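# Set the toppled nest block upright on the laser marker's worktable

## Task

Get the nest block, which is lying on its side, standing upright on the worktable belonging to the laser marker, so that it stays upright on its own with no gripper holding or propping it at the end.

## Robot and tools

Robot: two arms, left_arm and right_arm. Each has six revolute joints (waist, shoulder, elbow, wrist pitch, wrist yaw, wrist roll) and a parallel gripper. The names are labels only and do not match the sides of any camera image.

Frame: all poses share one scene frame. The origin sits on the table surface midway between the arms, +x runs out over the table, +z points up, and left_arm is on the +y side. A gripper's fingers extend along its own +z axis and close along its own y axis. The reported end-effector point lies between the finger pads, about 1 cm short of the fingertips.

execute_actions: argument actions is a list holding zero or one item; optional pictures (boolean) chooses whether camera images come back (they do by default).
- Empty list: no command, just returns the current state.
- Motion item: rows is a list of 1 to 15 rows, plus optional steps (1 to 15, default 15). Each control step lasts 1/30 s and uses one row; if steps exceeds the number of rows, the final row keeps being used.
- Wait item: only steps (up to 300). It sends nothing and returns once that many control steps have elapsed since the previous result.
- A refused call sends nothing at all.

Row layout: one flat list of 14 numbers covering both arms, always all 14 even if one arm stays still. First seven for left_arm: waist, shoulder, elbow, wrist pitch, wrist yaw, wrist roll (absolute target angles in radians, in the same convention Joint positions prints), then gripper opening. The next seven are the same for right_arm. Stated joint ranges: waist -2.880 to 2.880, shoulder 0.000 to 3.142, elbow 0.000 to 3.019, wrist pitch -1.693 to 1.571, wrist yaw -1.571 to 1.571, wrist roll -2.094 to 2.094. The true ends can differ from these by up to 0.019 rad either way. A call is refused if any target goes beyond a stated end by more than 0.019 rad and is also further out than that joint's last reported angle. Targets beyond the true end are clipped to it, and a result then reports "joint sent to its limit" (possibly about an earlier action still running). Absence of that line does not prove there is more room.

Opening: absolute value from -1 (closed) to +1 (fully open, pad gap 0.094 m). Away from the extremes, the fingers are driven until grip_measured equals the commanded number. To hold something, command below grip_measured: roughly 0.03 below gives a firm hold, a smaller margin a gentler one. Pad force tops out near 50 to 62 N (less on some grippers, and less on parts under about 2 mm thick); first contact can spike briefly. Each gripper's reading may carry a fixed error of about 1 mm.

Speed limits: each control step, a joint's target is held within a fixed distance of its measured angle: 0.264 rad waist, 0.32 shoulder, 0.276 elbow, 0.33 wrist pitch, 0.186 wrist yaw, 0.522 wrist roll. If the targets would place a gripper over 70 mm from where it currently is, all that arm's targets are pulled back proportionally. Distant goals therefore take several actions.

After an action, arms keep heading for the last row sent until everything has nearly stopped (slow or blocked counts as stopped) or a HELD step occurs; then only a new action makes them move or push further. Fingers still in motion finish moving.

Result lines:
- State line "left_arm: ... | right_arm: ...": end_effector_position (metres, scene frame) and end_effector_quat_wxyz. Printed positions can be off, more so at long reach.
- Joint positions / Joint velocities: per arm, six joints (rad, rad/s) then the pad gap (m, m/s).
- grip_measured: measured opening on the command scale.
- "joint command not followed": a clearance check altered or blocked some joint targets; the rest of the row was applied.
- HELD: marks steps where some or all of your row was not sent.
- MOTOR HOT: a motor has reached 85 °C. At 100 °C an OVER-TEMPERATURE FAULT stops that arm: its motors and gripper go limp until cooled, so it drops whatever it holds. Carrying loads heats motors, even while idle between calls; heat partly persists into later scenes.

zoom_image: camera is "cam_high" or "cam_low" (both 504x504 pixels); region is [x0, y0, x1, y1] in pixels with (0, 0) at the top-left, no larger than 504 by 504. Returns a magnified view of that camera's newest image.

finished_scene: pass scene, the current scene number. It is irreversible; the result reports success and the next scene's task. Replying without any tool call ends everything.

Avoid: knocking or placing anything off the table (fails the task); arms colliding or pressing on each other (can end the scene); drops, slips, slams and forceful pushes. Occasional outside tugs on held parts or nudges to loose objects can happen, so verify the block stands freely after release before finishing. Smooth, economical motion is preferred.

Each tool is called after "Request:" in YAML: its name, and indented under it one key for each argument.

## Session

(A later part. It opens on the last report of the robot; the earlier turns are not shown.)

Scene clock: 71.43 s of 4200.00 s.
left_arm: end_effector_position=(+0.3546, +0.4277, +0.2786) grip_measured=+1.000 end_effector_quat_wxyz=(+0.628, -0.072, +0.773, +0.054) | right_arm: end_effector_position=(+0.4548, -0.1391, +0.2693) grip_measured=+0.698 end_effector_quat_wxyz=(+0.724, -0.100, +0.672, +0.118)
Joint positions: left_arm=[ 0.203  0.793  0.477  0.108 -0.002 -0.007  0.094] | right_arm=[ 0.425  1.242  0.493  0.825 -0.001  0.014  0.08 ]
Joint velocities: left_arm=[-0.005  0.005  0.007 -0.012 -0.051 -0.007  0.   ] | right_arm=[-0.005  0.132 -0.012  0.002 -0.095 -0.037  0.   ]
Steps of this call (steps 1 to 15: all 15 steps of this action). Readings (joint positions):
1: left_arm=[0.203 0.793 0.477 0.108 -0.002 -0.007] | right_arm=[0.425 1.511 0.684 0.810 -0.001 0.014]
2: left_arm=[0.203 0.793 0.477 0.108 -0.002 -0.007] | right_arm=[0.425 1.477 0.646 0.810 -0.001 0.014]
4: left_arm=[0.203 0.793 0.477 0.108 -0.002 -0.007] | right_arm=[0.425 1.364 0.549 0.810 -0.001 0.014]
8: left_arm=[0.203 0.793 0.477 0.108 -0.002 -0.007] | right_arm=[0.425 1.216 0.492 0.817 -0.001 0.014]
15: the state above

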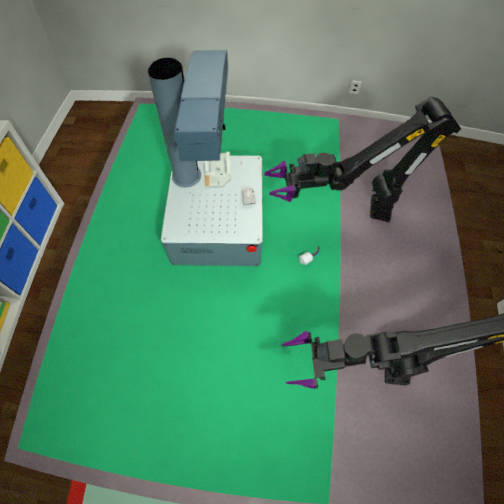

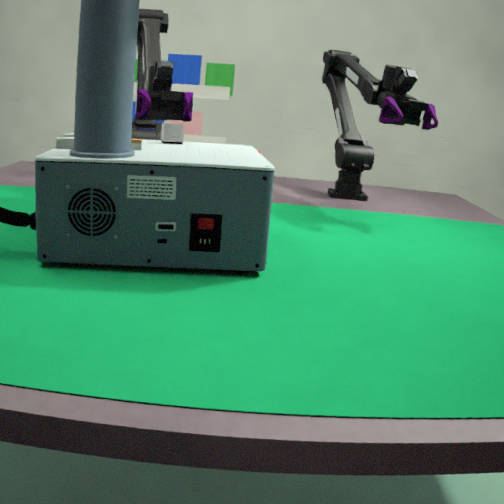

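Request:
execute_actions:
  actions:
    - {"rows":[[0.2,0.8,0.492,0.109,0,0,1,0.425,1.17,0.625,0.28,0,0,-0.6]]}
  pictures: false

Request:
execute_actions:
  actions:
    - {"rows":[[0.2,0.8,0.492,0.109,0,0,1,0.425,1.25,0.705,0.28,0,0,-0.6]]}
  pictures: false

Scene clock: 75.37 s of 4200.00 s.
left_arm: end_effector_position=(+0.3546, +0.4277, +0.2786) grip_measured=+1.000 end_effector_quat_wxyz=(+0.628, -0.072, +0.773, +0.054) | right_arm: end_effector_position=(+0.4531, -0.1397, +0.2158) grip_measured=-0.598 end_effector_quat_wxyz=(+0.582, -0.119, +0.799, +0.095)
Joint positions: left_arm=[ 0.203  0.793  0.477  0.108 -0.002 -0.007  0.094] | right_arm=[ 0.425  1.171  0.573  0.29  -0.001  0.014  0.019]
Joint velocities: left_arm=[ 0.024 -0.005 -0.002  0.002 -0.051  0.007  0.   ] | right_arm=[-0.015 -0.015 -0.007 -0.002 -0.037 -0.037 -0.001]
Steps of this call (steps 1 to 15: the robot went on to your last target; steps 16 to 90: nothing new was sent; then 0.43 s passed at rest; steps 91 to 105: all 15 steps of this action). Readings (joint positions):
91: left_arm=[0.203 0.793 0.477 0.108 -0.002 -0.007] | right_arm=[0.425 1.239 0.502 0.764 -0.001 0.014]
92: left_arm=[0.203 0.793 0.477 0.108 -0.002 -0.007] | right_arm=[0.425 1.223 0.520 0.648 -0.001 0.014]
94: left_arm=[0.203 0.793 0.477 0.108 -0.002 -0.007] | right_arm=[0.425 1.194 0.556 0.445 -0.001 0.014]
98: left_arm=[0.203 0.793 0.477 0.108 -0.002 -0.007] | right_arm=[0.425 1.171 0.573 0.309 -0.001 0.014]
105: the state above

Scene clock: 75.87 s of 4200.00 s.
left_arm: end_effector_position=(+0.3546, +0.4277, +0.2786) grip_measured=+1.000 end_effector_quat_wxyz=(+0.628, -0.072, +0.773, +0.054) | right_arm: end_effector_position=(+0.4823, -0.1304, +0.2213) grip_measured=-0.598 end_effector_quat_wxyz=(+0.582, -0.119, +0.799, +0.095)
Joint positions: left_arm=[ 0.203  0.793  0.477  0.108 -0.002 -0.007  0.094] | right_arm=[ 0.425  1.252  0.654  0.287 -0.001  0.014  0.019]
Joint velocities: left_arm=[-0.015 -0.005 -0.012 -0.012 -0.081 -0.066  0.   ] | right_arm=[-0.005  0.005  0.007  0.002 -0.11  -0.051 -0.001]
Steps of this call (steps 1 to 15: all 15 steps of this action). Readings (joint positions):
1: left_arm=[0.203 0.793 0.477 0.108 -0.002 -0.007] | right_arm=[0.425 1.176 0.578 0.288 -0.001 0.014]
2: left_arm=[0.203 0.793 0.477 0.108 -0.002 -0.007] | right_arm=[0.425 1.189 0.591 0.287 -0.001 0.014]
4: left_arm=[0.203 0.793 0.477 0.108 -0.002 -0.007] | right_arm=[0.425 1.225 0.626 0.287 -0.001 0.014]
8: left_arm=[0.203 0.793 0.477 0.108 -0.002 -0.007] | right_arm=[0.425 1.252 0.654 0.287 -0.001 0.014]
15: the state above

Request:
execute_actions:
  actions:
    - {"rows":[[0.2,0.8,0.492,0.109,0,0,1,0.425,1.27,0.725,0.23,0,0,-0.6],[0.2,0.8,0.492,0.109,0,0,1,0.425,1.28,0.735,0.23,0,0,-0.6],[0.2,0.8,0.492,0.109,0,0,1,0.425,1.29,0.745,0.23,0,0,-0.6],[0.2,0.8,0.492,0.109,0,0,1,0.425,1.30,0.755,0.23,0,0,-0.6],[0.2,0.8,0.492,0.109,0,0,1,0.425,1.32,0.775,0.23,0,0,-0.6],[0.2,0.8,0.492,0.109,0,0,1,0.425,1.34,0.795,0.23,0,0,-0.6],[0.2,0.8,0.492,0.109,0,0,1,0.425,1.36,0.815,0.23,0,0,-0.6],[0.2,0.8,0.492,0.109,0,0,1,0.425,1.38,0.835,0.23,0,0,-0.6],[0.2,0.8,0.492,0.109,0,0,1,0.425,1.40,0.855,0.23,0,0,-0.6],[0.2,0.8,0.492,0.109,0,0,1,0.425,1.42,0.875,0.23,0,0,-0.6],[0.2,0.8,0.492,0.109,0,0,1,0.425,1.44,0.895,0.23,0,0,-0.6],[0.2,0.8,0.492,0.109,0,0,1,0.425,1.46,0.915,0.23,0,0,-0.6],[0.2,0.8,0.492,0.109,0,0,1,0.425,1.48,0.935,0.23,0,0,-0.6]]}
  pictures: false

Request:
execute_actions:
  actions:
    - {"rows":[[0.2,0.8,0.492,0.109,0,0,1,0.425,1.28,0.72,0.23,0,0,-0.6]]}

Scene clock: 81.53 s of 4200.00 s.
left_arm: end_effector_position=(+0.3546, +0.4277, +0.2786) grip_measured=+1.000 end_effector_quat_wxyz=(+0.628, -0.072, +0.773, +0.054) | right_arm: end_effector_position=(+0.5571, -0.1066, +0.2133) grip_measured=-0.598 end_effector_quat_wxyz=(+0.562, -0.121, +0.813, +0.092)
Joint positions: left_arm=[ 0.203  0.793  0.477  0.108 -0.002 -0.007  0.094] | right_arm=[ 0.425  1.466  0.87   0.237 -0.     0.014  0.019]
Joint velocities: left_arm=[ 0.005  0.005 -0.007  0.002  0.066 -0.007  0.   ] | right_arm=[ 0.005  0.376  0.349  0.007  0.007 -0.051 -0.   ]
Steps of this call (steps 1 to 15: the robot went on to your last target; steps 16 to 90: nothing new was sent; then 2.17 s passed at rest; steps 91 to 105: all 15 steps of this action). Readings (joint positions):
91: left_arm=[0.203 0.793 0.477 0.108 -0.002 -0.007] | right_arm=[0.425 1.252 0.656 0.278 -0.001 0.014]
92: left_arm=[0.203 0.793 0.477 0.108 -0.002 -0.007] | right_arm=[0.425 1.253 0.660 0.263 -0.001 0.014]
94: left_arm=[0.203 0.793 0.477 0.108 -0.002 -0.007] | right_arm=[0.425 1.265 0.671 0.247 -0.001 0.014]
98: left_arm=[0.203 0.793 0.477 0.108 -0.002 -0.007] | right_arm=[0.425 1.324 0.726 0.238 -0.000 0.014]
105: the state above

Scene clock: 82.03 s of 4200.00 s.
left_arm: end_effector_position=(+0.3546, +0.4277, +0.2786) grip_measured=+1.000 end_effector_quat_wxyz=(+0.628, -0.072, +0.773, +0.054) | right_arm: end_effector_position=(+0.4954, -0.1263, +0.2316) grip_measured=-0.598 end_effector_quat_wxyz=(+0.576, -0.119, +0.804, +0.094)
Joint positions: left_arm=[ 0.203  0.793  0.477  0.108 -0.002 -0.007  0.094] | right_arm=[ 0.425  1.269  0.712  0.231 -0.     0.014  0.019]
Joint velocities: left_arm=[-0.005 -0.005 -0.007  0.007 -0.037 -0.022  0.   ] | right_arm=[-0.005  0.063 -0.007 -0.012 -0.007 -0.037  0.   ]
Steps of this call (steps 1 to 15: all 15 steps of this action). Readings (joint positions):
1: left_arm=[0.203 0.793 0.477 0.108 -0.002 -0.007] | right_arm=[0.425 1.463 0.863 0.238 -0.000 0.014]
2: left_arm=[0.203 0.793 0.477 0.108 -0.002 -0.007] | right_arm=[0.425 1.437 0.829 0.238 -0.000 0.014]
4: left_arm=[0.203 0.793 0.477 0.108 -0.002 -0.007] | right_arm=[0.425 1.352 0.748 0.235 -0.000 0.014]
8: left_arm=[0.203 0.793 0.477 0.108 -0.002 -0.007] | right_arm=[0.425 1.259 0.712 0.231 -0.000 0.014]
15: the state above

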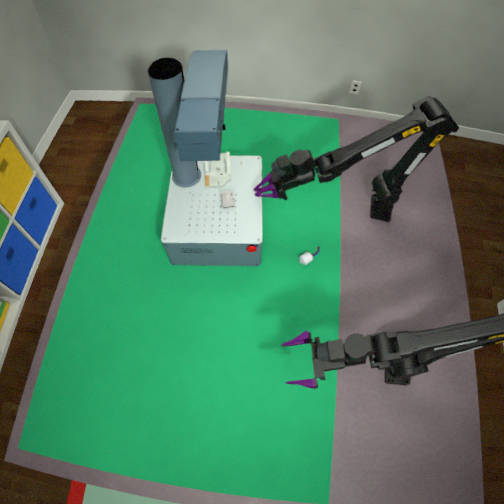

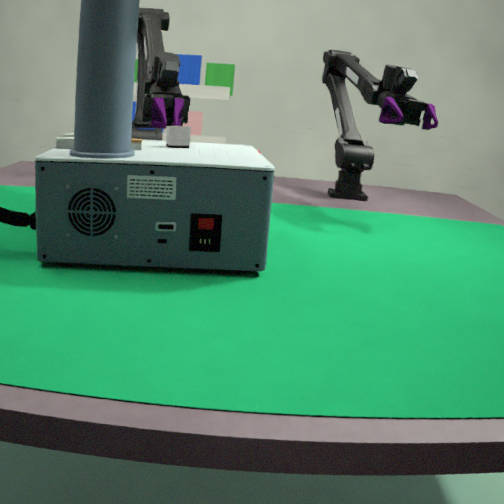

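Request:
finished_scene:
  scene: 1

The scene is finished: the task was done.


## Next scene

The same job, from a new start.

Request:
execute_actions:
  actions: []

Request:
zoom_image:
  camera: "cam_high"
  region: [120,120,360,360]

Scene clock: 0.00 s of 4200.00 s.
left_arm: end_effector_position=(+0.4615, +0.8423, +0.3051) grip_measured=+1.000 end_effector_quat_wxyz=(+0.502, -0.325, +0.767, +0.233) | right_arm: end_effector_position=(+0.3891, +0.1571, +0.3116) grip_measured=+1.000 end_effector_quat_wxyz=(+0.172, -0.222, +0.959, -0.020)
Joint positions: left_arm=[ 0.769  1.626  1.349 -0.121 -0.085 -0.002  0.094] | right_arm=[ 1.026  1.759  1.904 -1.467  0.247  0.423  0.094]
Joint velocities: left_arm=[ 0.005  0.005 -0.007 -0.007  0.051 -0.051  0.   ] | right_arm=[-0.005 -0.005  0.022 -0.007  0.007  0.051  0.   ]

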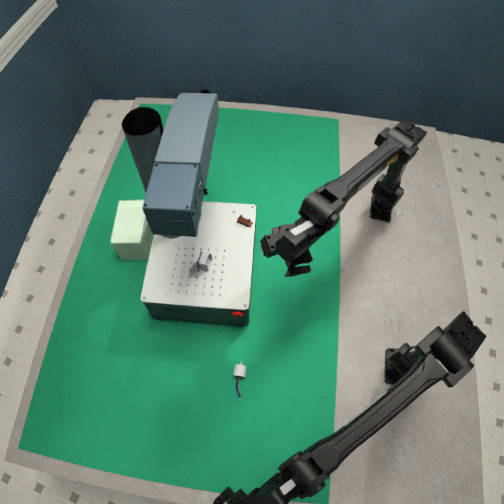

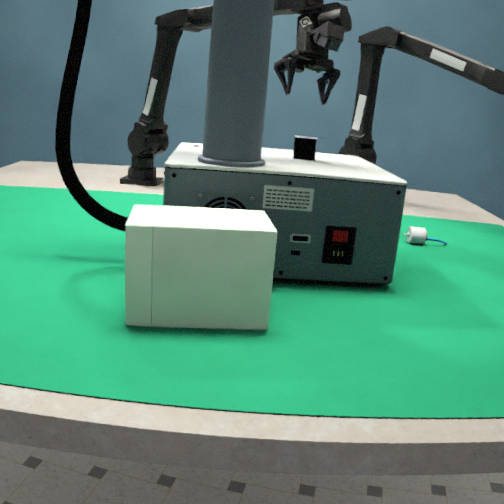

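Region (120, 120, 360, 360) of cam_high's 504x504 image, scaled by 2.100, with more detail than that image has.

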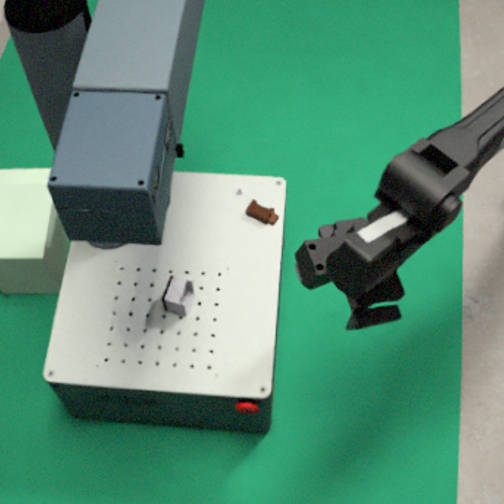

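Request:
execute_actions:
  actions:
    - {"rows":[[0.5,1.25,0.8,0.4,0,0,1,0.8,0.9,1.0,-1.0,0,0,1]]}
  pictures: false

Request:
execute_actions:
  actions:
    - {"steps":25}
  pictures: false

Request:
execute_actions:
  actions:
    - {"rows":[[-0.31,1.33,0.8,0.35,0,0,1,-0.2,0.6,0.6,-0.6,0,0,1]]}
  pictures: false

Request:
execute_actions:
  actions:
    - {"steps":30}
  pictures: false

Request:
execute_actions:
  actions:
    - {"rows":[[-0.31,1.45,0.93,0.28,0,0,1,-0.2,0.6,0.6,-0.6,0,0,1]]}

Scene clock: 5.07 s of 4200.00 s.
left_arm: end_effector_position=(+0.4478, +0.5897, +0.3269) grip_measured=+1.000 end_effector_quat_wxyz=(+0.663, -0.161, +0.716, +0.148) | right_arm: end_effector_position=(+0.2956, -0.0473, +0.3240) grip_measured=+1.000 end_effector_quat_wxyz=(+0.298, -0.277, +0.906, +0.114)
Joint positions: left_arm=[ 0.469  1.225  0.781  0.368  0.003 -0.002  0.094] | right_arm=[ 0.784  0.962  1.066 -1.026  0.004  0.073  0.094]
Joint velocities: left_arm=[ 0.083 -0.005  0.002  0.208  0.022  0.022  0.   ] | right_arm=[ 0.112 -2.105 -1.336  0.017 -0.11  -0.359  0.   ]
Steps of this call (steps 1 to 90: nothing new was sent; then 1.57 s passed at rest; steps 91 to 105: all 15 steps of this action). Readings (joint positions):
91: left_arm=[0.764 1.619 1.335 -0.101 -0.075 -0.002] | right_arm=[1.018 1.746 1.881 -1.432 0.203 0.393]
92: left_arm=[0.757 1.603 1.304 -0.066 -0.064 -0.002] | right_arm=[1.007 1.717 1.831 -1.372 0.149 0.356]
94: left_arm=[0.725 1.554 1.228 -0.006 -0.047 -0.002] | right_arm=[0.966 1.648 1.723 -1.266 0.073 0.292]
98: left_arm=[0.619 1.421 1.039 0.167 -0.018 -0.002] | right_arm=[0.853 1.455 1.491 -1.105 0.018 0.187]
105: the state above

Scene clock: 5.90 s of 4200.00 s.
left_arm: end_effector_position=(+0.4439, +0.6050, +0.3215) grip_measured=+1.000 end_effector_quat_wxyz=(+0.660, -0.172, +0.714, +0.157) | right_arm: end_effector_position=(+0.2797, -0.0541, +0.3130) grip_measured=+1.000 end_effector_quat_wxyz=(+0.302, -0.309, +0.895, +0.108)
Joint positions: left_arm=[ 0.497  1.241  0.781  0.38   0.002 -0.002  0.094] | right_arm=[ 0.795  0.91   1.007 -1.014  0.002  0.014  0.094]
Joint velocities: left_arm=[ 0.015 -0.024 -0.002 -0.002 -0.051  0.051  0.   ] | right_arm=[ 0.005 -0.005  0.012  0.012  0.051 -0.037  0.   ]
Steps of this call (steps 1 to 25: the robot went on to your last target). Readings (joint positions):
1: left_arm=[0.473 1.226 0.781 0.375 0.003 -0.002] | right_arm=[0.787 0.899 1.031 -1.026 0.003 0.061]
2: left_arm=[0.479 1.227 0.781 0.379 0.003 -0.002] | right_arm=[0.791 0.856 1.014 -1.026 0.002 0.051]
4: left_arm=[0.490 1.232 0.781 0.379 0.002 -0.002] | right_arm=[0.794 0.822 1.011 -1.023 0.002 0.038]
8: left_arm=[0.497 1.240 0.781 0.380 0.002 -0.002] | right_arm=[0.795 0.860 1.011 -1.014 0.002 0.024]
25: the state above

Scene clock: 6.40 s of 4200.00 s.
left_arm: end_effector_position=(+0.5069, +0.2483, +0.2747) grip_measured=+1.000 end_effector_quat_wxyz=(+0.640, +0.071, +0.762, -0.061) | right_arm: end_effector_position=(+0.2983, -0.4025, +0.2611) grip_measured=+1.000 end_effector_quat_wxyz=(+0.455, +0.162, +0.872, -0.081)
Joint positions: left_arm=[-0.166  1.323  0.781  0.369 -0.003 -0.002  0.094] | right_arm=[-0.235  0.596  0.603 -0.617  0.006  0.012  0.094]
Joint velocities: left_arm=[-1.529 -0.005 -0.002 -0.002 -0.007 -0.022  0.   ] | right_arm=[-0.298  0.024  0.002 -0.017  0.066  0.022  0.   ]
Steps of this call (steps 1 to 15: all 15 steps of this action). Readings (joint positions):
1: left_arm=[0.487 1.243 0.781 0.379 -0.003 -0.002] | right_arm=[0.779 0.892 0.979 -0.961 -0.006 0.012]
2: left_arm=[0.465 1.248 0.781 0.379 -0.006 -0.002] | right_arm=[0.739 0.851 0.921 -0.869 -0.008 0.012]
4: left_arm=[0.391 1.263 0.781 0.378 -0.006 -0.002] | right_arm=[0.616 0.743 0.792 -0.751 -0.005 0.012]
8: left_arm=[0.199 1.300 0.781 0.374 -0.005 -0.002] | right_arm=[0.294 0.591 0.624 -0.653 -0.002 0.012]
15: the state above

Scene clock: 7.40 s of 4200.00 s.
left_arm: end_effector_position=(+0.4852, +0.1694, +0.2730) grip_measured=+1.000 end_effector_quat_wxyz=(+0.631, +0.128, +0.757, -0.108) | right_arm: end_effector_position=(+0.3021, -0.3919, +0.2609) grip_measured=+1.000 end_effector_quat_wxyz=(+0.456, +0.147, +0.875, -0.072)
Joint positions: left_arm=[-0.31   1.323  0.781  0.362  0.001 -0.002  0.094] | right_arm=[-0.204  0.596  0.603 -0.617  0.001  0.012  0.094]
Joint velocities: left_arm=[-0.005  0.005  0.007 -0.022 -0.051  0.022  0.   ] | right_arm=[-0.015 -0.005 -0.002  0.002 -0.051  0.022  0.   ]
Steps of this call (steps 1 to 30: the robot went on to your last target). Readings (joint positions):
1: left_arm=[-0.219 1.323 0.781 0.367 -0.003 -0.002] | right_arm=[-0.237 0.596 0.603 -0.617 0.006 0.012]
2: left_arm=[-0.267 1.323 0.781 0.366 -0.000 -0.002] | right_arm=[-0.231 0.596 0.603 -0.617 0.005 0.012]
4: left_arm=[-0.336 1.323 0.781 0.363 0.005 -0.002] | right_arm=[-0.214 0.596 0.603 -0.617 0.003 0.012]
8: left_arm=[-0.343 1.323 0.781 0.362 0.004 -0.002] | right_arm=[-0.204 0.596 0.603 -0.617 0.001 0.012]
30: the state above
All arms were judged still, so your last target was given up. Only a new action makes them travel on or press farther. Fingers that are still opening or closing keep moving.

Scene clock: 7.90 s of 4200.00 s.
left_arm: end_effector_position=(+0.5269, +0.1549, +0.2466) grip_measured=+1.000 end_effector_quat_wxyz=(+0.597, +0.132, +0.785, -0.102) | right_arm: end_effector_position=(+0.3021, -0.3919, +0.2609) grip_measured=+1.000 end_effector_quat_wxyz=(+0.456, +0.147, +0.875, -0.072)
Joint positions: left_arm=[-0.31   1.459  0.901  0.289  0.001 -0.002  0.094] | right_arm=[-0.204  0.596  0.603 -0.617  0.001  0.012  0.094]
Joint velocities: left_arm=[ 0.005  0.005  0.002 -0.007  0.066 -0.022  0.   ] | right_arm=[-0.005  0.005 -0.017 -0.002 -0.037  0.007  0.   ]
Steps of this call (steps 1 to 15: all 15 steps of this action). Readings (joint positions):
1: left_arm=[-0.310 1.331 0.791 0.347 0.001 -0.002] | right_arm=[-0.204 0.596 0.603 -0.617 0.001 0.012]
2: left_arm=[-0.310 1.351 0.816 0.325 0.001 -0.002] | right_arm=[-0.204 0.596 0.603 -0.617 0.001 0.012]
4: left_arm=[-0.310 1.406 0.872 0.305 0.001 -0.002] | right_arm=[-0.204 0.596 0.603 -0.617 0.001 0.012]
8: left_arm=[-0.310 1.457 0.901 0.294 0.001 -0.002] | right_arm=[-0.204 0.596 0.603 -0.617 0.001 0.012]
15: the state above

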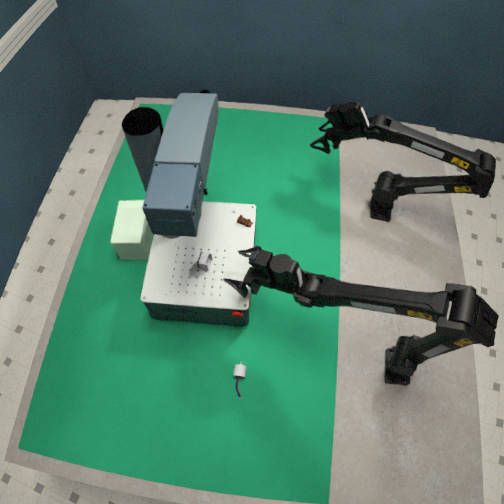

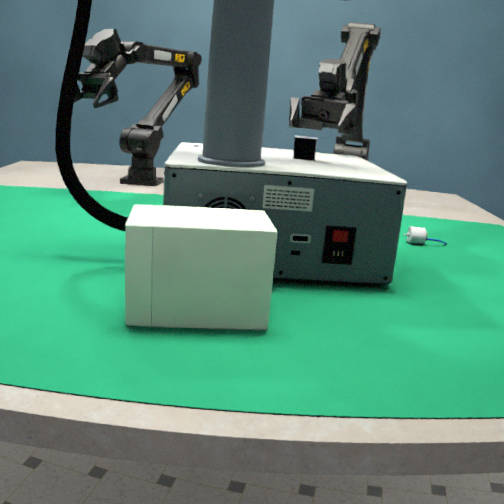

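Request:
execute_actions:
  actions:
    - {"rows":[[-0.31,1.58,1.05,0.24,0,0,1,-0.2,0.6,0.6,-0.6,0,0,1]]}
  pictures: false

Request:
execute_actions:
  actions:
    - {"rows":[[-0.31,1.71,1.19,0.2,0,0,1,-0.2,0.6,0.6,-0.6,0,0,1]]}

Request:
zoom_image:
  camera: "cam_high"
  region: [150,200,270,320]

Scene clock: 10.83 s of 4200.00 s.
left_arm: end_effector_position=(+0.5683, +0.1405, +0.2277) grip_measured=+1.000 end_effector_quat_wxyz=(+0.579, +0.135, +0.798, -0.099) | right_arm: end_effector_position=(+0.3021, -0.3919, +0.2609) grip_measured=+1.000 end_effector_quat_wxyz=(+0.456, +0.147, +0.875, -0.072)
Joint positions: left_arm=[-0.31   1.586  1.021  0.25   0.001 -0.002  0.094] | right_arm=[-0.204  0.596  0.603 -0.617  0.001  0.012  0.094]
Joint velocities: left_arm=[ 0.005 -0.005  0.007  0.012  0.066 -0.022  0.   ] | right_arm=[-0.015 -0.015 -0.007 -0.027 -0.007 -0.095  0.   ]
Steps of this call (steps 1 to 15: the robot went on to your last target; steps 16 to 73: nothing new was sent; steps 74 to 88: all 15 steps of this action). Readings (joint positions):
74: left_arm=[-0.310 1.467 0.911 0.280 0.001 -0.002] | right_arm=[-0.204 0.596 0.603 -0.617 0.001 0.012]
75: left_arm=[-0.310 1.485 0.935 0.268 0.001 -0.002] | right_arm=[-0.204 0.596 0.603 -0.617 0.001 0.012]
77: left_arm=[-0.310 1.536 0.992 0.260 0.001 -0.002] | right_arm=[-0.204 0.596 0.603 -0.617 0.001 0.012]
81: left_arm=[-0.310 1.582 1.021 0.254 0.001 -0.002] | right_arm=[-0.204 0.596 0.603 -0.617 0.001 0.012]
88: the state above

Scene clock: 11.33 s of 4200.00 s.
left_arm: end_effector_position=(+0.6140, +0.1246, +0.2145) grip_measured=+1.000 end_effector_quat_wxyz=(+0.569, +0.136, +0.805, -0.097) | right_arm: end_effector_position=(+0.3021, -0.3919, +0.2609) grip_measured=+1.000 end_effector_quat_wxyz=(+0.456, +0.147, +0.875, -0.072)
Joint positions: left_arm=[-0.31   1.713  1.164  0.21   0.001 -0.002  0.094] | right_arm=[-0.204  0.596  0.603 -0.617  0.001  0.012  0.094]
Joint velocities: left_arm=[-0.005 -0.015 -0.007 -0.007 -0.022 -0.051  0.   ] | right_arm=[-0.005 -0.015  0.002  0.007 -0.007 -0.037  0.   ]
Steps of this call (steps 1 to 15: all 15 steps of this action). Readings (joint positions):
1: left_arm=[-0.310 1.594 1.033 0.240 0.001 -0.002] | right_arm=[-0.204 0.596 0.603 -0.617 0.001 0.012]
2: left_arm=[-0.310 1.613 1.064 0.227 0.001 -0.002] | right_arm=[-0.204 0.596 0.603 -0.617 0.001 0.012]
4: left_arm=[-0.310 1.666 1.131 0.219 0.001 -0.002] | right_arm=[-0.204 0.596 0.603 -0.617 0.001 0.012]
8: left_arm=[-0.310 1.709 1.164 0.214 0.001 -0.002] | right_arm=[-0.204 0.596 0.603 -0.617 0.001 0.012]
15: the state above

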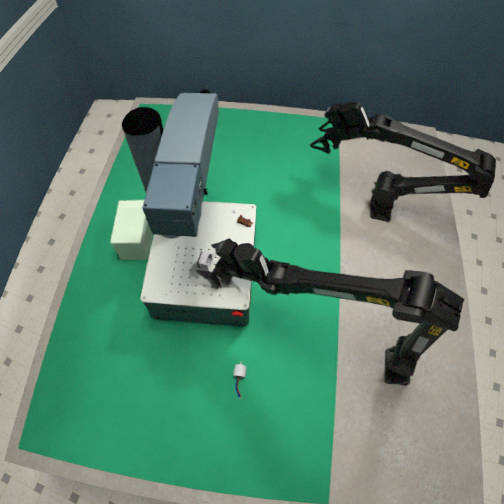

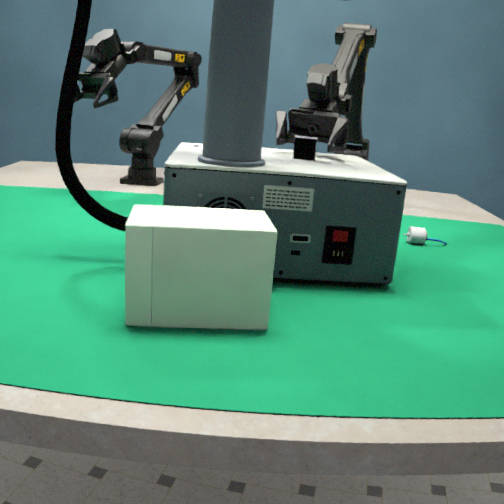

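Region (150, 200, 270, 320) of cam_high's 504x504 image, scaled by 4.200, with more detail than that image has.

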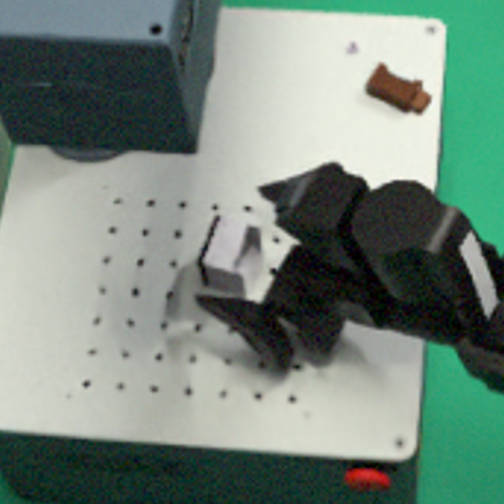

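Request:
execute_actions:
  actions:
    - {"rows":[[-0.31,1.765,1.23,0.2,0,0,1,-0.2,0.6,0.6,-0.6,0,0,1]]}
  pictures: false

Request:
execute_actions:
  actions:
    - {"rows":[[-0.31,1.765,1.23,0.2,0,0,-0.3,-0.2,0.6,0.6,-0.6,0,0,1]]}
  pictures: false

Request:
execute_actions:
  actions:
    - {"rows":[[-0.3,1.66,1.2,0.15,0,0,-0.3,-0.2,0.6,0.6,-0.6,0,0,1]]}
  pictures: false

Request:
execute_actions:
  actions:
    - {"rows":[[-0.25,1.55,1.3,-0.25,0,0,-0.3,-0.2,0.6,0.6,-0.6,0,0,1]]}
  pictures: false

Request:
execute_actions:
  actions:
    - {"rows":[[-0.22,1.58,1.6,-0.9,0,0,-0.3,-0.2,0.6,0.6,-0.6,0,0,1]]}
  pictures: false

Request:
execute_actions:
  actions:
    - {"rows":[[-0.22,1.75,1.88,-1.45,0,0,-0.3,-0.2,0.6,0.6,-0.6,0,0,1]]}
  pictures: false

Request:
execute_actions:
  actions:
    - {"rows":[[-0.22,1.88,2.0,-1.6,0,0,-0.3,-0.2,0.6,0.6,-0.6,0,0,1]]}

Scene clock: 20.70 s of 4200.00 s.
left_arm: end_effector_position=(+0.6234, +0.1213, +0.1977) grip_measured=+1.000 end_effector_quat_wxyz=(+0.561, +0.137, +0.811, -0.095) | right_arm: end_effector_position=(+0.3021, -0.3919, +0.2609) grip_measured=+1.000 end_effector_quat_wxyz=(+0.456, +0.147, +0.875, -0.072)
Joint positions: left_arm=[-0.31   1.756  1.187  0.21   0.001 -0.001  0.094] | right_arm=[-0.204  0.596  0.603 -0.617  0.001  0.012  0.094]
Joint velocities: left_arm=[-0.015  0.015  0.007  0.022  0.007 -0.022  0.   ] | right_arm=[-0.015  0.005  0.002 -0.012  0.007 -0.022  0.   ]
Steps of this call (steps 1 to 15: the robot went on to your last target; steps 16 to 90: nothing new was sent; then 5.87 s passed at rest; steps 91 to 105: all 15 steps of this action). Readings (joint positions):
91: left_arm=[-0.310 1.715 1.165 0.210 0.001 -0.002] | right_arm=[-0.204 0.596 0.603 -0.617 0.001 0.012]
92: left_arm=[-0.310 1.720 1.171 0.210 0.001 -0.002] | right_arm=[-0.204 0.596 0.603 -0.617 0.001 0.012]
94: left_arm=[-0.310 1.734 1.183 0.210 0.001 -0.002] | right_arm=[-0.204 0.596 0.603 -0.617 0.001 0.012]
98: left_arm=[-0.310 1.753 1.187 0.210 0.001 -0.002] | right_arm=[-0.204 0.596 0.603 -0.617 0.001 0.012]
105: the state above

Scene clock: 21.20 s of 4200.00 s.
left_arm: end_effector_position=(+0.6234, +0.1214, +0.1977) grip_measured=-0.116 end_effector_quat_wxyz=(+0.561, +0.137, +0.811, -0.095) | right_arm: end_effector_position=(+0.3021, -0.3919, +0.2609) grip_measured=+1.000 end_effector_quat_wxyz=(+0.456, +0.147, +0.875, -0.072)
Joint positions: left_arm=[-0.31   1.756  1.187  0.21   0.    -0.001  0.042] | right_arm=[-0.204  0.596  0.603 -0.617  0.001  0.012  0.094]
Joint velocities: left_arm=[-0.015 -0.024  0.002 -0.002  0.007 -0.007  0.   ] | right_arm=[-0.005 -0.015 -0.002 -0.007  0.022 -0.022  0.   ]
Steps of this call (steps 1 to 15: all 15 steps of this action). Readings (joint positions):
1: left_arm=[-0.310 1.756 1.187 0.210 0.001 -0.001] | right_arm=[-0.204 0.596 0.603 -0.617 0.001 0.012]
2: left_arm=[-0.310 1.756 1.187 0.210 0.001 -0.001] | right_arm=[-0.204 0.596 0.603 -0.617 0.001 0.012]
4: left_arm=[-0.310 1.756 1.187 0.210 -0.001 -0.001] | right_arm=[-0.204 0.596 0.603 -0.617 0.001 0.012]
8: left_arm=[-0.310 1.756 1.187 0.210 0.000 -0.001] | right_arm=[-0.204 0.596 0.603 -0.617 0.001 0.012]
15: the state above

Scene clock: 21.70 s of 4200.00 s.
left_arm: end_effector_position=(+0.6097, +0.1270, +0.2470) grip_measured=-0.116 end_effector_quat_wxyz=(+0.576, +0.135, +0.801, -0.097) | right_arm: end_effector_position=(+0.3021, -0.3919, +0.2609) grip_measured=+1.000 end_effector_quat_wxyz=(+0.456, +0.147, +0.875, -0.072)
Joint positions: left_arm=[-0.309  1.661  1.181  0.156  0.    -0.     0.042] | right_arm=[-0.204  0.596  0.603 -0.617  0.001  0.012  0.094]
Joint velocities: left_arm=[-0.005  0.005 -0.002 -0.022 -0.007 -0.007 -0.   ] | right_arm=[ 0.005 -0.015  0.017 -0.007  0.007 -0.037  0.   ]
Steps of this call (steps 1 to 15: all 15 steps of this action). Readings (joint positions):
1: left_arm=[-0.310 1.751 1.187 0.201 0.000 -0.000] | right_arm=[-0.204 0.596 0.603 -0.617 0.001 0.012]
2: left_arm=[-0.310 1.742 1.185 0.183 0.000 -0.000] | right_arm=[-0.204 0.596 0.603 -0.617 0.001 0.012]
4: left_arm=[-0.309 1.717 1.181 0.162 0.000 -0.000] | right_arm=[-0.204 0.596 0.603 -0.617 0.001 0.012]
8: left_arm=[-0.309 1.674 1.181 0.158 0.000 -0.000] | right_arm=[-0.204 0.596 0.603 -0.617 0.001 0.012]
15: the state above

Scene clock: 22.20 s of 4200.00 s.
left_arm: end_effector_position=(+0.5881, +0.1802, +0.2700) grip_measured=-0.116 end_effector_quat_wxyz=(+0.488, +0.117, +0.862, -0.066) | right_arm: end_effector_position=(+0.3021, -0.3919, +0.2609) grip_measured=+1.000 end_effector_quat_wxyz=(+0.456, +0.147, +0.875, -0.072)
Joint positions: left_arm=[-0.243  1.554  1.252 -0.239  0.001 -0.     0.042] | right_arm=[-0.204  0.596  0.603 -0.617  0.001  0.012  0.094]
Joint velocities: left_arm=[-0.005 -0.015 -0.012 -0.056  0.051  0.066 -0.001] | right_arm=[ 0.005 -0.005 -0.012  0.007  0.007 -0.037  0.   ]
Steps of this call (steps 1 to 15: all 15 steps of this action). Readings (joint positions):
1: left_arm=[-0.306 1.655 1.190 0.102 0.001 -0.000] | right_arm=[-0.204 0.596 0.603 -0.617 0.001 0.012]
2: left_arm=[-0.302 1.645 1.204 0.001 0.002 -0.000] | right_arm=[-0.204 0.596 0.603 -0.617 0.001 0.012]
4: left_arm=[-0.287 1.618 1.218 -0.147 0.002 -0.000] | right_arm=[-0.204 0.596 0.603 -0.617 0.001 0.012]
8: left_arm=[-0.251 1.571 1.231 -0.234 0.001 -0.000] | right_arm=[-0.204 0.596 0.603 -0.617 0.001 0.012]
15: the state above

Scene clock: 22.70 s of 4200.00 s.
left_arm: end_effector_position=(+0.5580, +0.2003, +0.3081) grip_measured=-0.116 end_effector_quat_wxyz=(+0.323, +0.118, +0.938, -0.041) | right_arm: end_effector_position=(+0.3021, -0.3919, +0.2609) grip_measured=+1.000 end_effector_quat_wxyz=(+0.456, +0.147, +0.875, -0.072)
Joint positions: left_arm=[-0.225  1.576  1.558 -0.89   0.001 -0.     0.042] | right_arm=[-0.204  0.596  0.603 -0.617  0.001  0.012  0.094]
Joint velocities: left_arm=[-0.005  0.015 -0.022 -0.081 -0.022 -0.022 -0.   ] | right_arm=[-0.005 -0.005  0.002 -0.007  0.022  0.007  0.   ]
Steps of this call (steps 1 to 15: all 15 steps of this action). Readings (joint positions):
1: left_arm=[-0.243 1.557 1.275 -0.299 0.001 -0.000] | right_arm=[-0.204 0.596 0.603 -0.617 0.001 0.012]
2: left_arm=[-0.242 1.568 1.317 -0.398 0.001 -0.000] | right_arm=[-0.204 0.596 0.603 -0.617 0.001 0.012]
4: left_arm=[-0.238 1.591 1.415 -0.577 0.001 -0.000] | right_arm=[-0.204 0.596 0.603 -0.617 0.001 0.012]
8: left_arm=[-0.229 1.594 1.546 -0.844 0.001 -0.000] | right_arm=[-0.204 0.596 0.603 -0.617 0.001 0.012]
15: the state above

Scene clock: 23.20 s of 4200.00 s.
left_arm: end_effector_position=(+0.5270, +0.2082, +0.2803) grip_measured=-0.116 end_effector_quat_wxyz=(+0.106, +0.124, +0.987, -0.014) | right_arm: end_effector_position=(+0.3021, -0.3919, +0.2609) grip_measured=+1.000 end_effector_quat_wxyz=(+0.456, +0.147, +0.875, -0.072)
Joint positions: left_arm=[-0.225  1.761  1.843 -1.439  0.001 -0.     0.042] | right_arm=[-0.204  0.596  0.603 -0.617  0.001  0.012  0.094]
Joint velocities: left_arm=[-0.005  0.005 -0.007  0.002 -0.007 -0.037  0.   ] | right_arm=[-0.024  0.005  0.012  0.012  0.022 -0.022  0.   ]
Steps of this call (steps 1 to 15: all 15 steps of this action). Readings (joint positions):
1: left_arm=[-0.225 1.594 1.592 -0.963 0.001 -0.000] | right_arm=[-0.204 0.596 0.603 -0.617 0.001 0.012]
2: left_arm=[-0.225 1.630 1.667 -1.084 0.001 -0.000] | right_arm=[-0.204 0.596 0.603 -0.617 0.001 0.012]
4: left_arm=[-0.225 1.707 1.803 -1.279 0.001 -0.000] | right_arm=[-0.204 0.596 0.603 -0.617 0.001 0.012]
8: left_arm=[-0.225 1.754 1.843 -1.420 0.001 -0.000] | right_arm=[-0.204 0.596 0.603 -0.617 0.001 0.012]
15: the state above

Scene clock: 23.70 s of 4200.00 s.
left_arm: end_effector_position=(+0.5308, +0.2082, +0.2564) grip_measured=-0.116 end_effector_quat_wxyz=(+0.031, +0.124, +0.992, -0.004) | right_arm: end_effector_position=(+0.3021, -0.3919, +0.2609) grip_measured=+1.000 end_effector_quat_wxyz=(+0.456, +0.147, +0.875, -0.072)
Joint positions: left_arm=[-0.223  1.876  1.956 -1.589  0.001 -0.     0.042] | right_arm=[-0.204  0.596  0.603 -0.617  0.001  0.012  0.094]
Joint velocities: left_arm=[-0.005  0.054  0.017  0.017  0.007 -0.051 -0.001] | right_arm=[-0.005  0.005  0.002  0.002  0.007 -0.066  0.   ]
Steps of this call (steps 1 to 15: all 15 steps of this action). Readings (joint positions):
1: left_arm=[-0.225 1.773 1.860 -1.472 0.001 -0.000] | right_arm=[-0.204 0.596 0.603 -0.617 0.001 0.012]
2: left_arm=[-0.225 1.794 1.898 -1.523 0.001 -0.000] | right_arm=[-0.204 0.596 0.603 -0.617 0.001 0.012]
4: left_arm=[-0.225 1.833 1.949 -1.565 0.001 -0.000] | right_arm=[-0.204 0.596 0.603 -0.617 0.001 0.012]
8: left_arm=[-0.223 1.849 1.956 -1.587 0.001 -0.000] | right_arm=[-0.204 0.596 0.603 -0.617 0.001 0.012]
15: the state above

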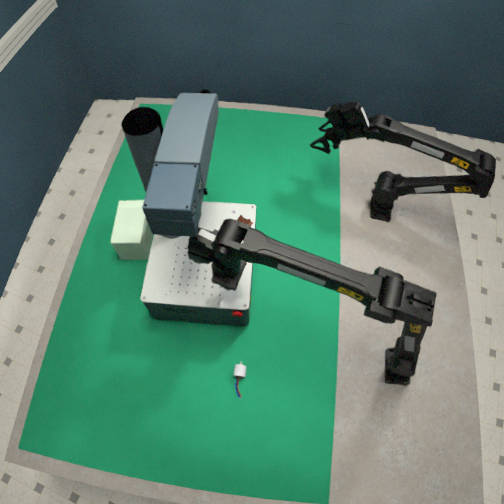

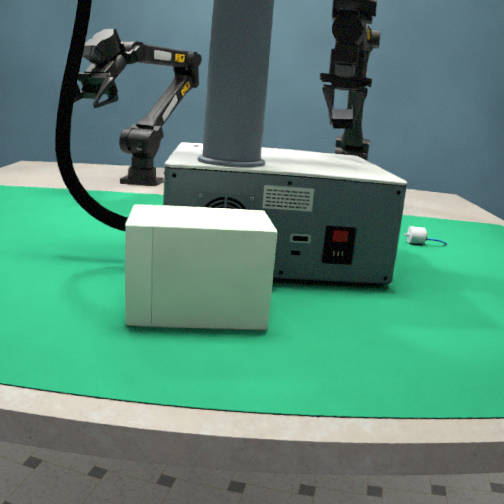

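Request:
execute_actions:
  actions:
    - {"rows":[[-0.22,1.88,1.85,-1.4,0,0,-0.3,-0.2,0.6,0.6,-0.6,0,0,1]]}

Request:
zoom_image:
  camera: "cam_low"
  region: [290,80,410,200]

Scene clock: 29.13 s of 4200.00 s.
left_arm: end_effector_position=(+0.5453, +0.2045, +0.2037) grip_measured=-0.116 end_effector_quat_wxyz=(+0.051, +0.124, +0.991, -0.007) | right_arm: end_effector_position=(+0.3021, -0.3919, +0.2609) grip_measured=+1.000 end_effector_quat_wxyz=(+0.456, +0.147, +0.875, -0.072)
Joint positions: left_arm=[-0.223  1.89   1.836 -1.415  0.001 -0.     0.042] | right_arm=[-0.204  0.596  0.603 -0.617  0.001  0.012  0.094]
Joint velocities: left_arm=[ 0.015  0.015 -0.002  0.007  0.007  0.022 -0.   ] | right_arm=[-0.005 -0.005  0.002 -0.002  0.022 -0.022  0.   ]
Steps of this call (steps 1 to 15: the robot went on to your last target; steps 16 to 90: nothing new was sent; then 1.93 s passed at rest; steps 91 to 105: all 15 steps of this action). Readings (joint positions):
91: left_arm=[-0.223 1.875 1.937 -1.554 0.001 -0.000] | right_arm=[-0.204 0.596 0.603 -0.617 0.001 0.012]
92: left_arm=[-0.223 1.864 1.907 -1.497 0.001 -0.000] | right_arm=[-0.204 0.596 0.603 -0.617 0.001 0.012]
94: left_arm=[-0.223 1.862 1.867 -1.441 0.001 -0.000] | right_arm=[-0.204 0.596 0.603 -0.617 0.001 0.012]
98: left_arm=[-0.223 1.882 1.838 -1.420 0.001 -0.000] | right_arm=[-0.204 0.596 0.603 -0.617 0.001 0.012]
105: the state above

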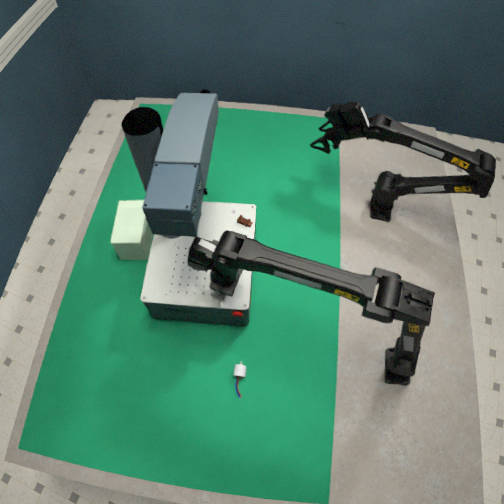

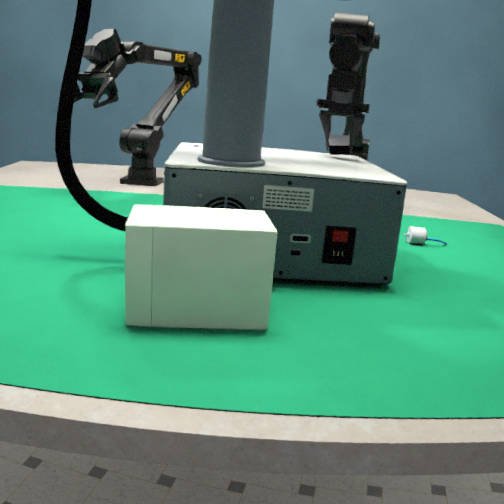

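Region (290, 80, 410, 200) of cam_low's 504x504 image, scaled by 4.200, with more detail than that image has.

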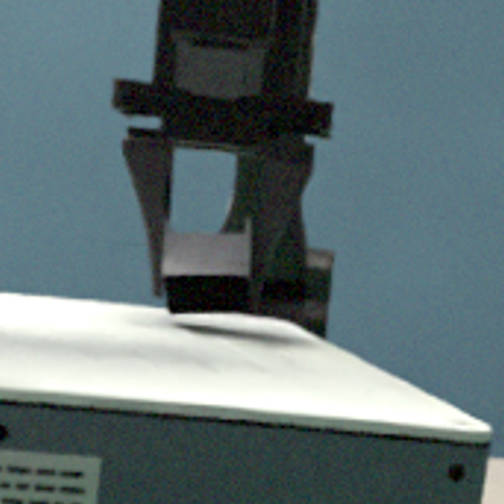

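Request:
execute_actions:
  actions:
    - {"rows":[[-0.25,1.912,1.85,-1.4,0,0,-0.3,-0.2,0.6,0.6,-0.6,0,0,1]]}
  pictures: false

Request:
execute_actions:
  actions:
    - {"rows":[[-0.25,1.912,1.85,-1.4,0,0,0.7,-0.2,0.6,0.6,-0.6,0,0,1]]}
  pictures: false

Request:
execute_actions:
  actions:
    - {"rows":[[-0.25,1.55,1.55,-1.4,0,0,0.7,-0.2,0.6,0.6,-0.6,0,0,1]]}

Scene clock: 32.57 s of 4200.00 s.
left_arm: end_effector_position=(+0.5435, +0.1945, +0.1981) grip_measured=-0.117 end_effector_quat_wxyz=(+0.046, +0.133, +0.990, -0.004) | right_arm: end_effector_position=(+0.3021, -0.3919, +0.2609) grip_measured=+1.000 end_effector_quat_wxyz=(+0.456, +0.147, +0.875, -0.072)
Joint positions: left_arm=[-0.242  1.899  1.836 -1.414 -0.005 -0.     0.042] | right_arm=[-0.204  0.596  0.603 -0.617  0.001  0.012  0.094]
Joint velocities: left_arm=[-0.005 -0.015 -0.012 -0.002 -0.007 -0.095  0.   ] | right_arm=[-0.015 -0.015 -0.002 -0.012 -0.051  0.037  0.   ]
Steps of this call (steps 1 to 15: the robot went on to your last target; steps 16 to 88: nothing new was sent; steps 89 to 103: all 15 steps of this action). Readings (joint positions):
89: left_arm=[-0.224 1.890 1.836 -1.415 0.001 -0.000] | right_arm=[-0.204 0.596 0.603 -0.617 0.001 0.012]
90: left_arm=[-0.226 1.891 1.836 -1.414 0.001 -0.000] | right_arm=[-0.204 0.596 0.603 -0.617 0.001 0.012]
92: left_arm=[-0.231 1.893 1.836 -1.414 0.001 -0.000] | right_arm=[-0.204 0.596 0.603 -0.617 0.001 0.012]
96: left_arm=[-0.242 1.899 1.836 -1.414 -0.005 -0.000] | right_arm=[-0.204 0.596 0.603 -0.617 0.001 0.012]
103: the state above

Scene clock: 33.07 s of 4200.00 s.
left_arm: end_effector_position=(+0.5431, +0.1929, +0.1978) grip_measured=+0.698 end_effector_quat_wxyz=(+0.046, +0.134, +0.990, -0.005) | right_arm: end_effector_position=(+0.3021, -0.3919, +0.2609) grip_measured=+1.000 end_effector_quat_wxyz=(+0.456, +0.147, +0.875, -0.072)
Joint positions: left_arm=[-0.244  1.899  1.836 -1.414 -0.002 -0.     0.08 ] | right_arm=[-0.204  0.596  0.603 -0.617  0.001  0.012  0.094]
Joint velocities: left_arm=[-0.015 -0.024  0.007 -0.002 -0.037  0.037  0.001] | right_arm=[-0.005 -0.005  0.002  0.032 -0.007  0.007  0.   ]
Steps of this call (steps 1 to 15: all 15 steps of this action). Readings (joint positions):
1: left_arm=[-0.242 1.899 1.836 -1.414 -0.005 -0.000] | right_arm=[-0.204 0.596 0.603 -0.617 0.001 0.012]
2: left_arm=[-0.242 1.899 1.836 -1.414 -0.003 -0.000] | right_arm=[-0.204 0.596 0.603 -0.617 0.001 0.012]
4: left_arm=[-0.243 1.899 1.836 -1.414 -0.002 -0.000] | right_arm=[-0.204 0.596 0.603 -0.617 0.001 0.012]
8: left_arm=[-0.244 1.899 1.836 -1.414 -0.002 -0.000] | right_arm=[-0.204 0.596 0.603 -0.617 0.001 0.012]
15: the state above

Scene clock: 33.57 s of 4200.00 s.
left_arm: end_effector_position=(+0.4310, +0.2230, +0.2910) grip_measured=+0.698 end_effector_quat_wxyz=(+0.109, +0.132, +0.985, -0.016) | right_arm: end_effector_position=(+0.3021, -0.3919, +0.2609) grip_measured=+1.000 end_effector_quat_wxyz=(+0.456, +0.147, +0.875, -0.072)
Joint positions: left_arm=[-0.244  1.495  1.542 -1.398  0.002 -0.003  0.08 ] | right_arm=[-0.204  0.596  0.603 -0.617  0.001  0.012  0.094]
Joint velocities: left_arm=[-0.005  0.151  0.002  0.017 -0.022 -0.022 -0.   ] | right_arm=[-0.005 -0.005 -0.012 -0.012 -0.066  0.022  0.   ]
Steps of this call (steps 1 to 15: all 15 steps of this action). Readings (joint positions):
1: left_arm=[-0.244 1.885 1.811 -1.404 -0.002 -0.000] | right_arm=[-0.204 0.596 0.603 -0.617 0.001 0.012]
2: left_arm=[-0.244 1.852 1.755 -1.395 0.001 -0.003] | right_arm=[-0.204 0.596 0.603 -0.617 0.001 0.012]
4: left_arm=[-0.244 1.767 1.656 -1.393 0.002 -0.003] | right_arm=[-0.204 0.596 0.603 -0.617 0.001 0.012]
8: left_arm=[-0.244 1.595 1.542 -1.397 0.002 -0.003] | right_arm=[-0.204 0.596 0.603 -0.617 0.001 0.012]
15: the state above

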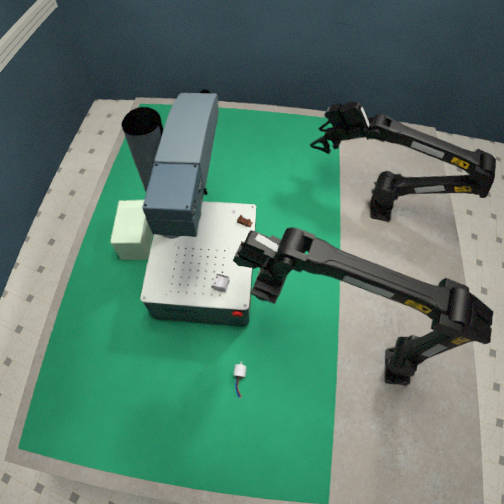

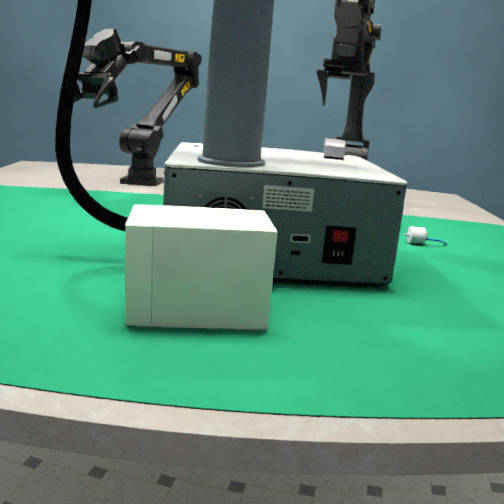

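Request:
finished_scene:
  scene: 2

The scene is finished: the task was done.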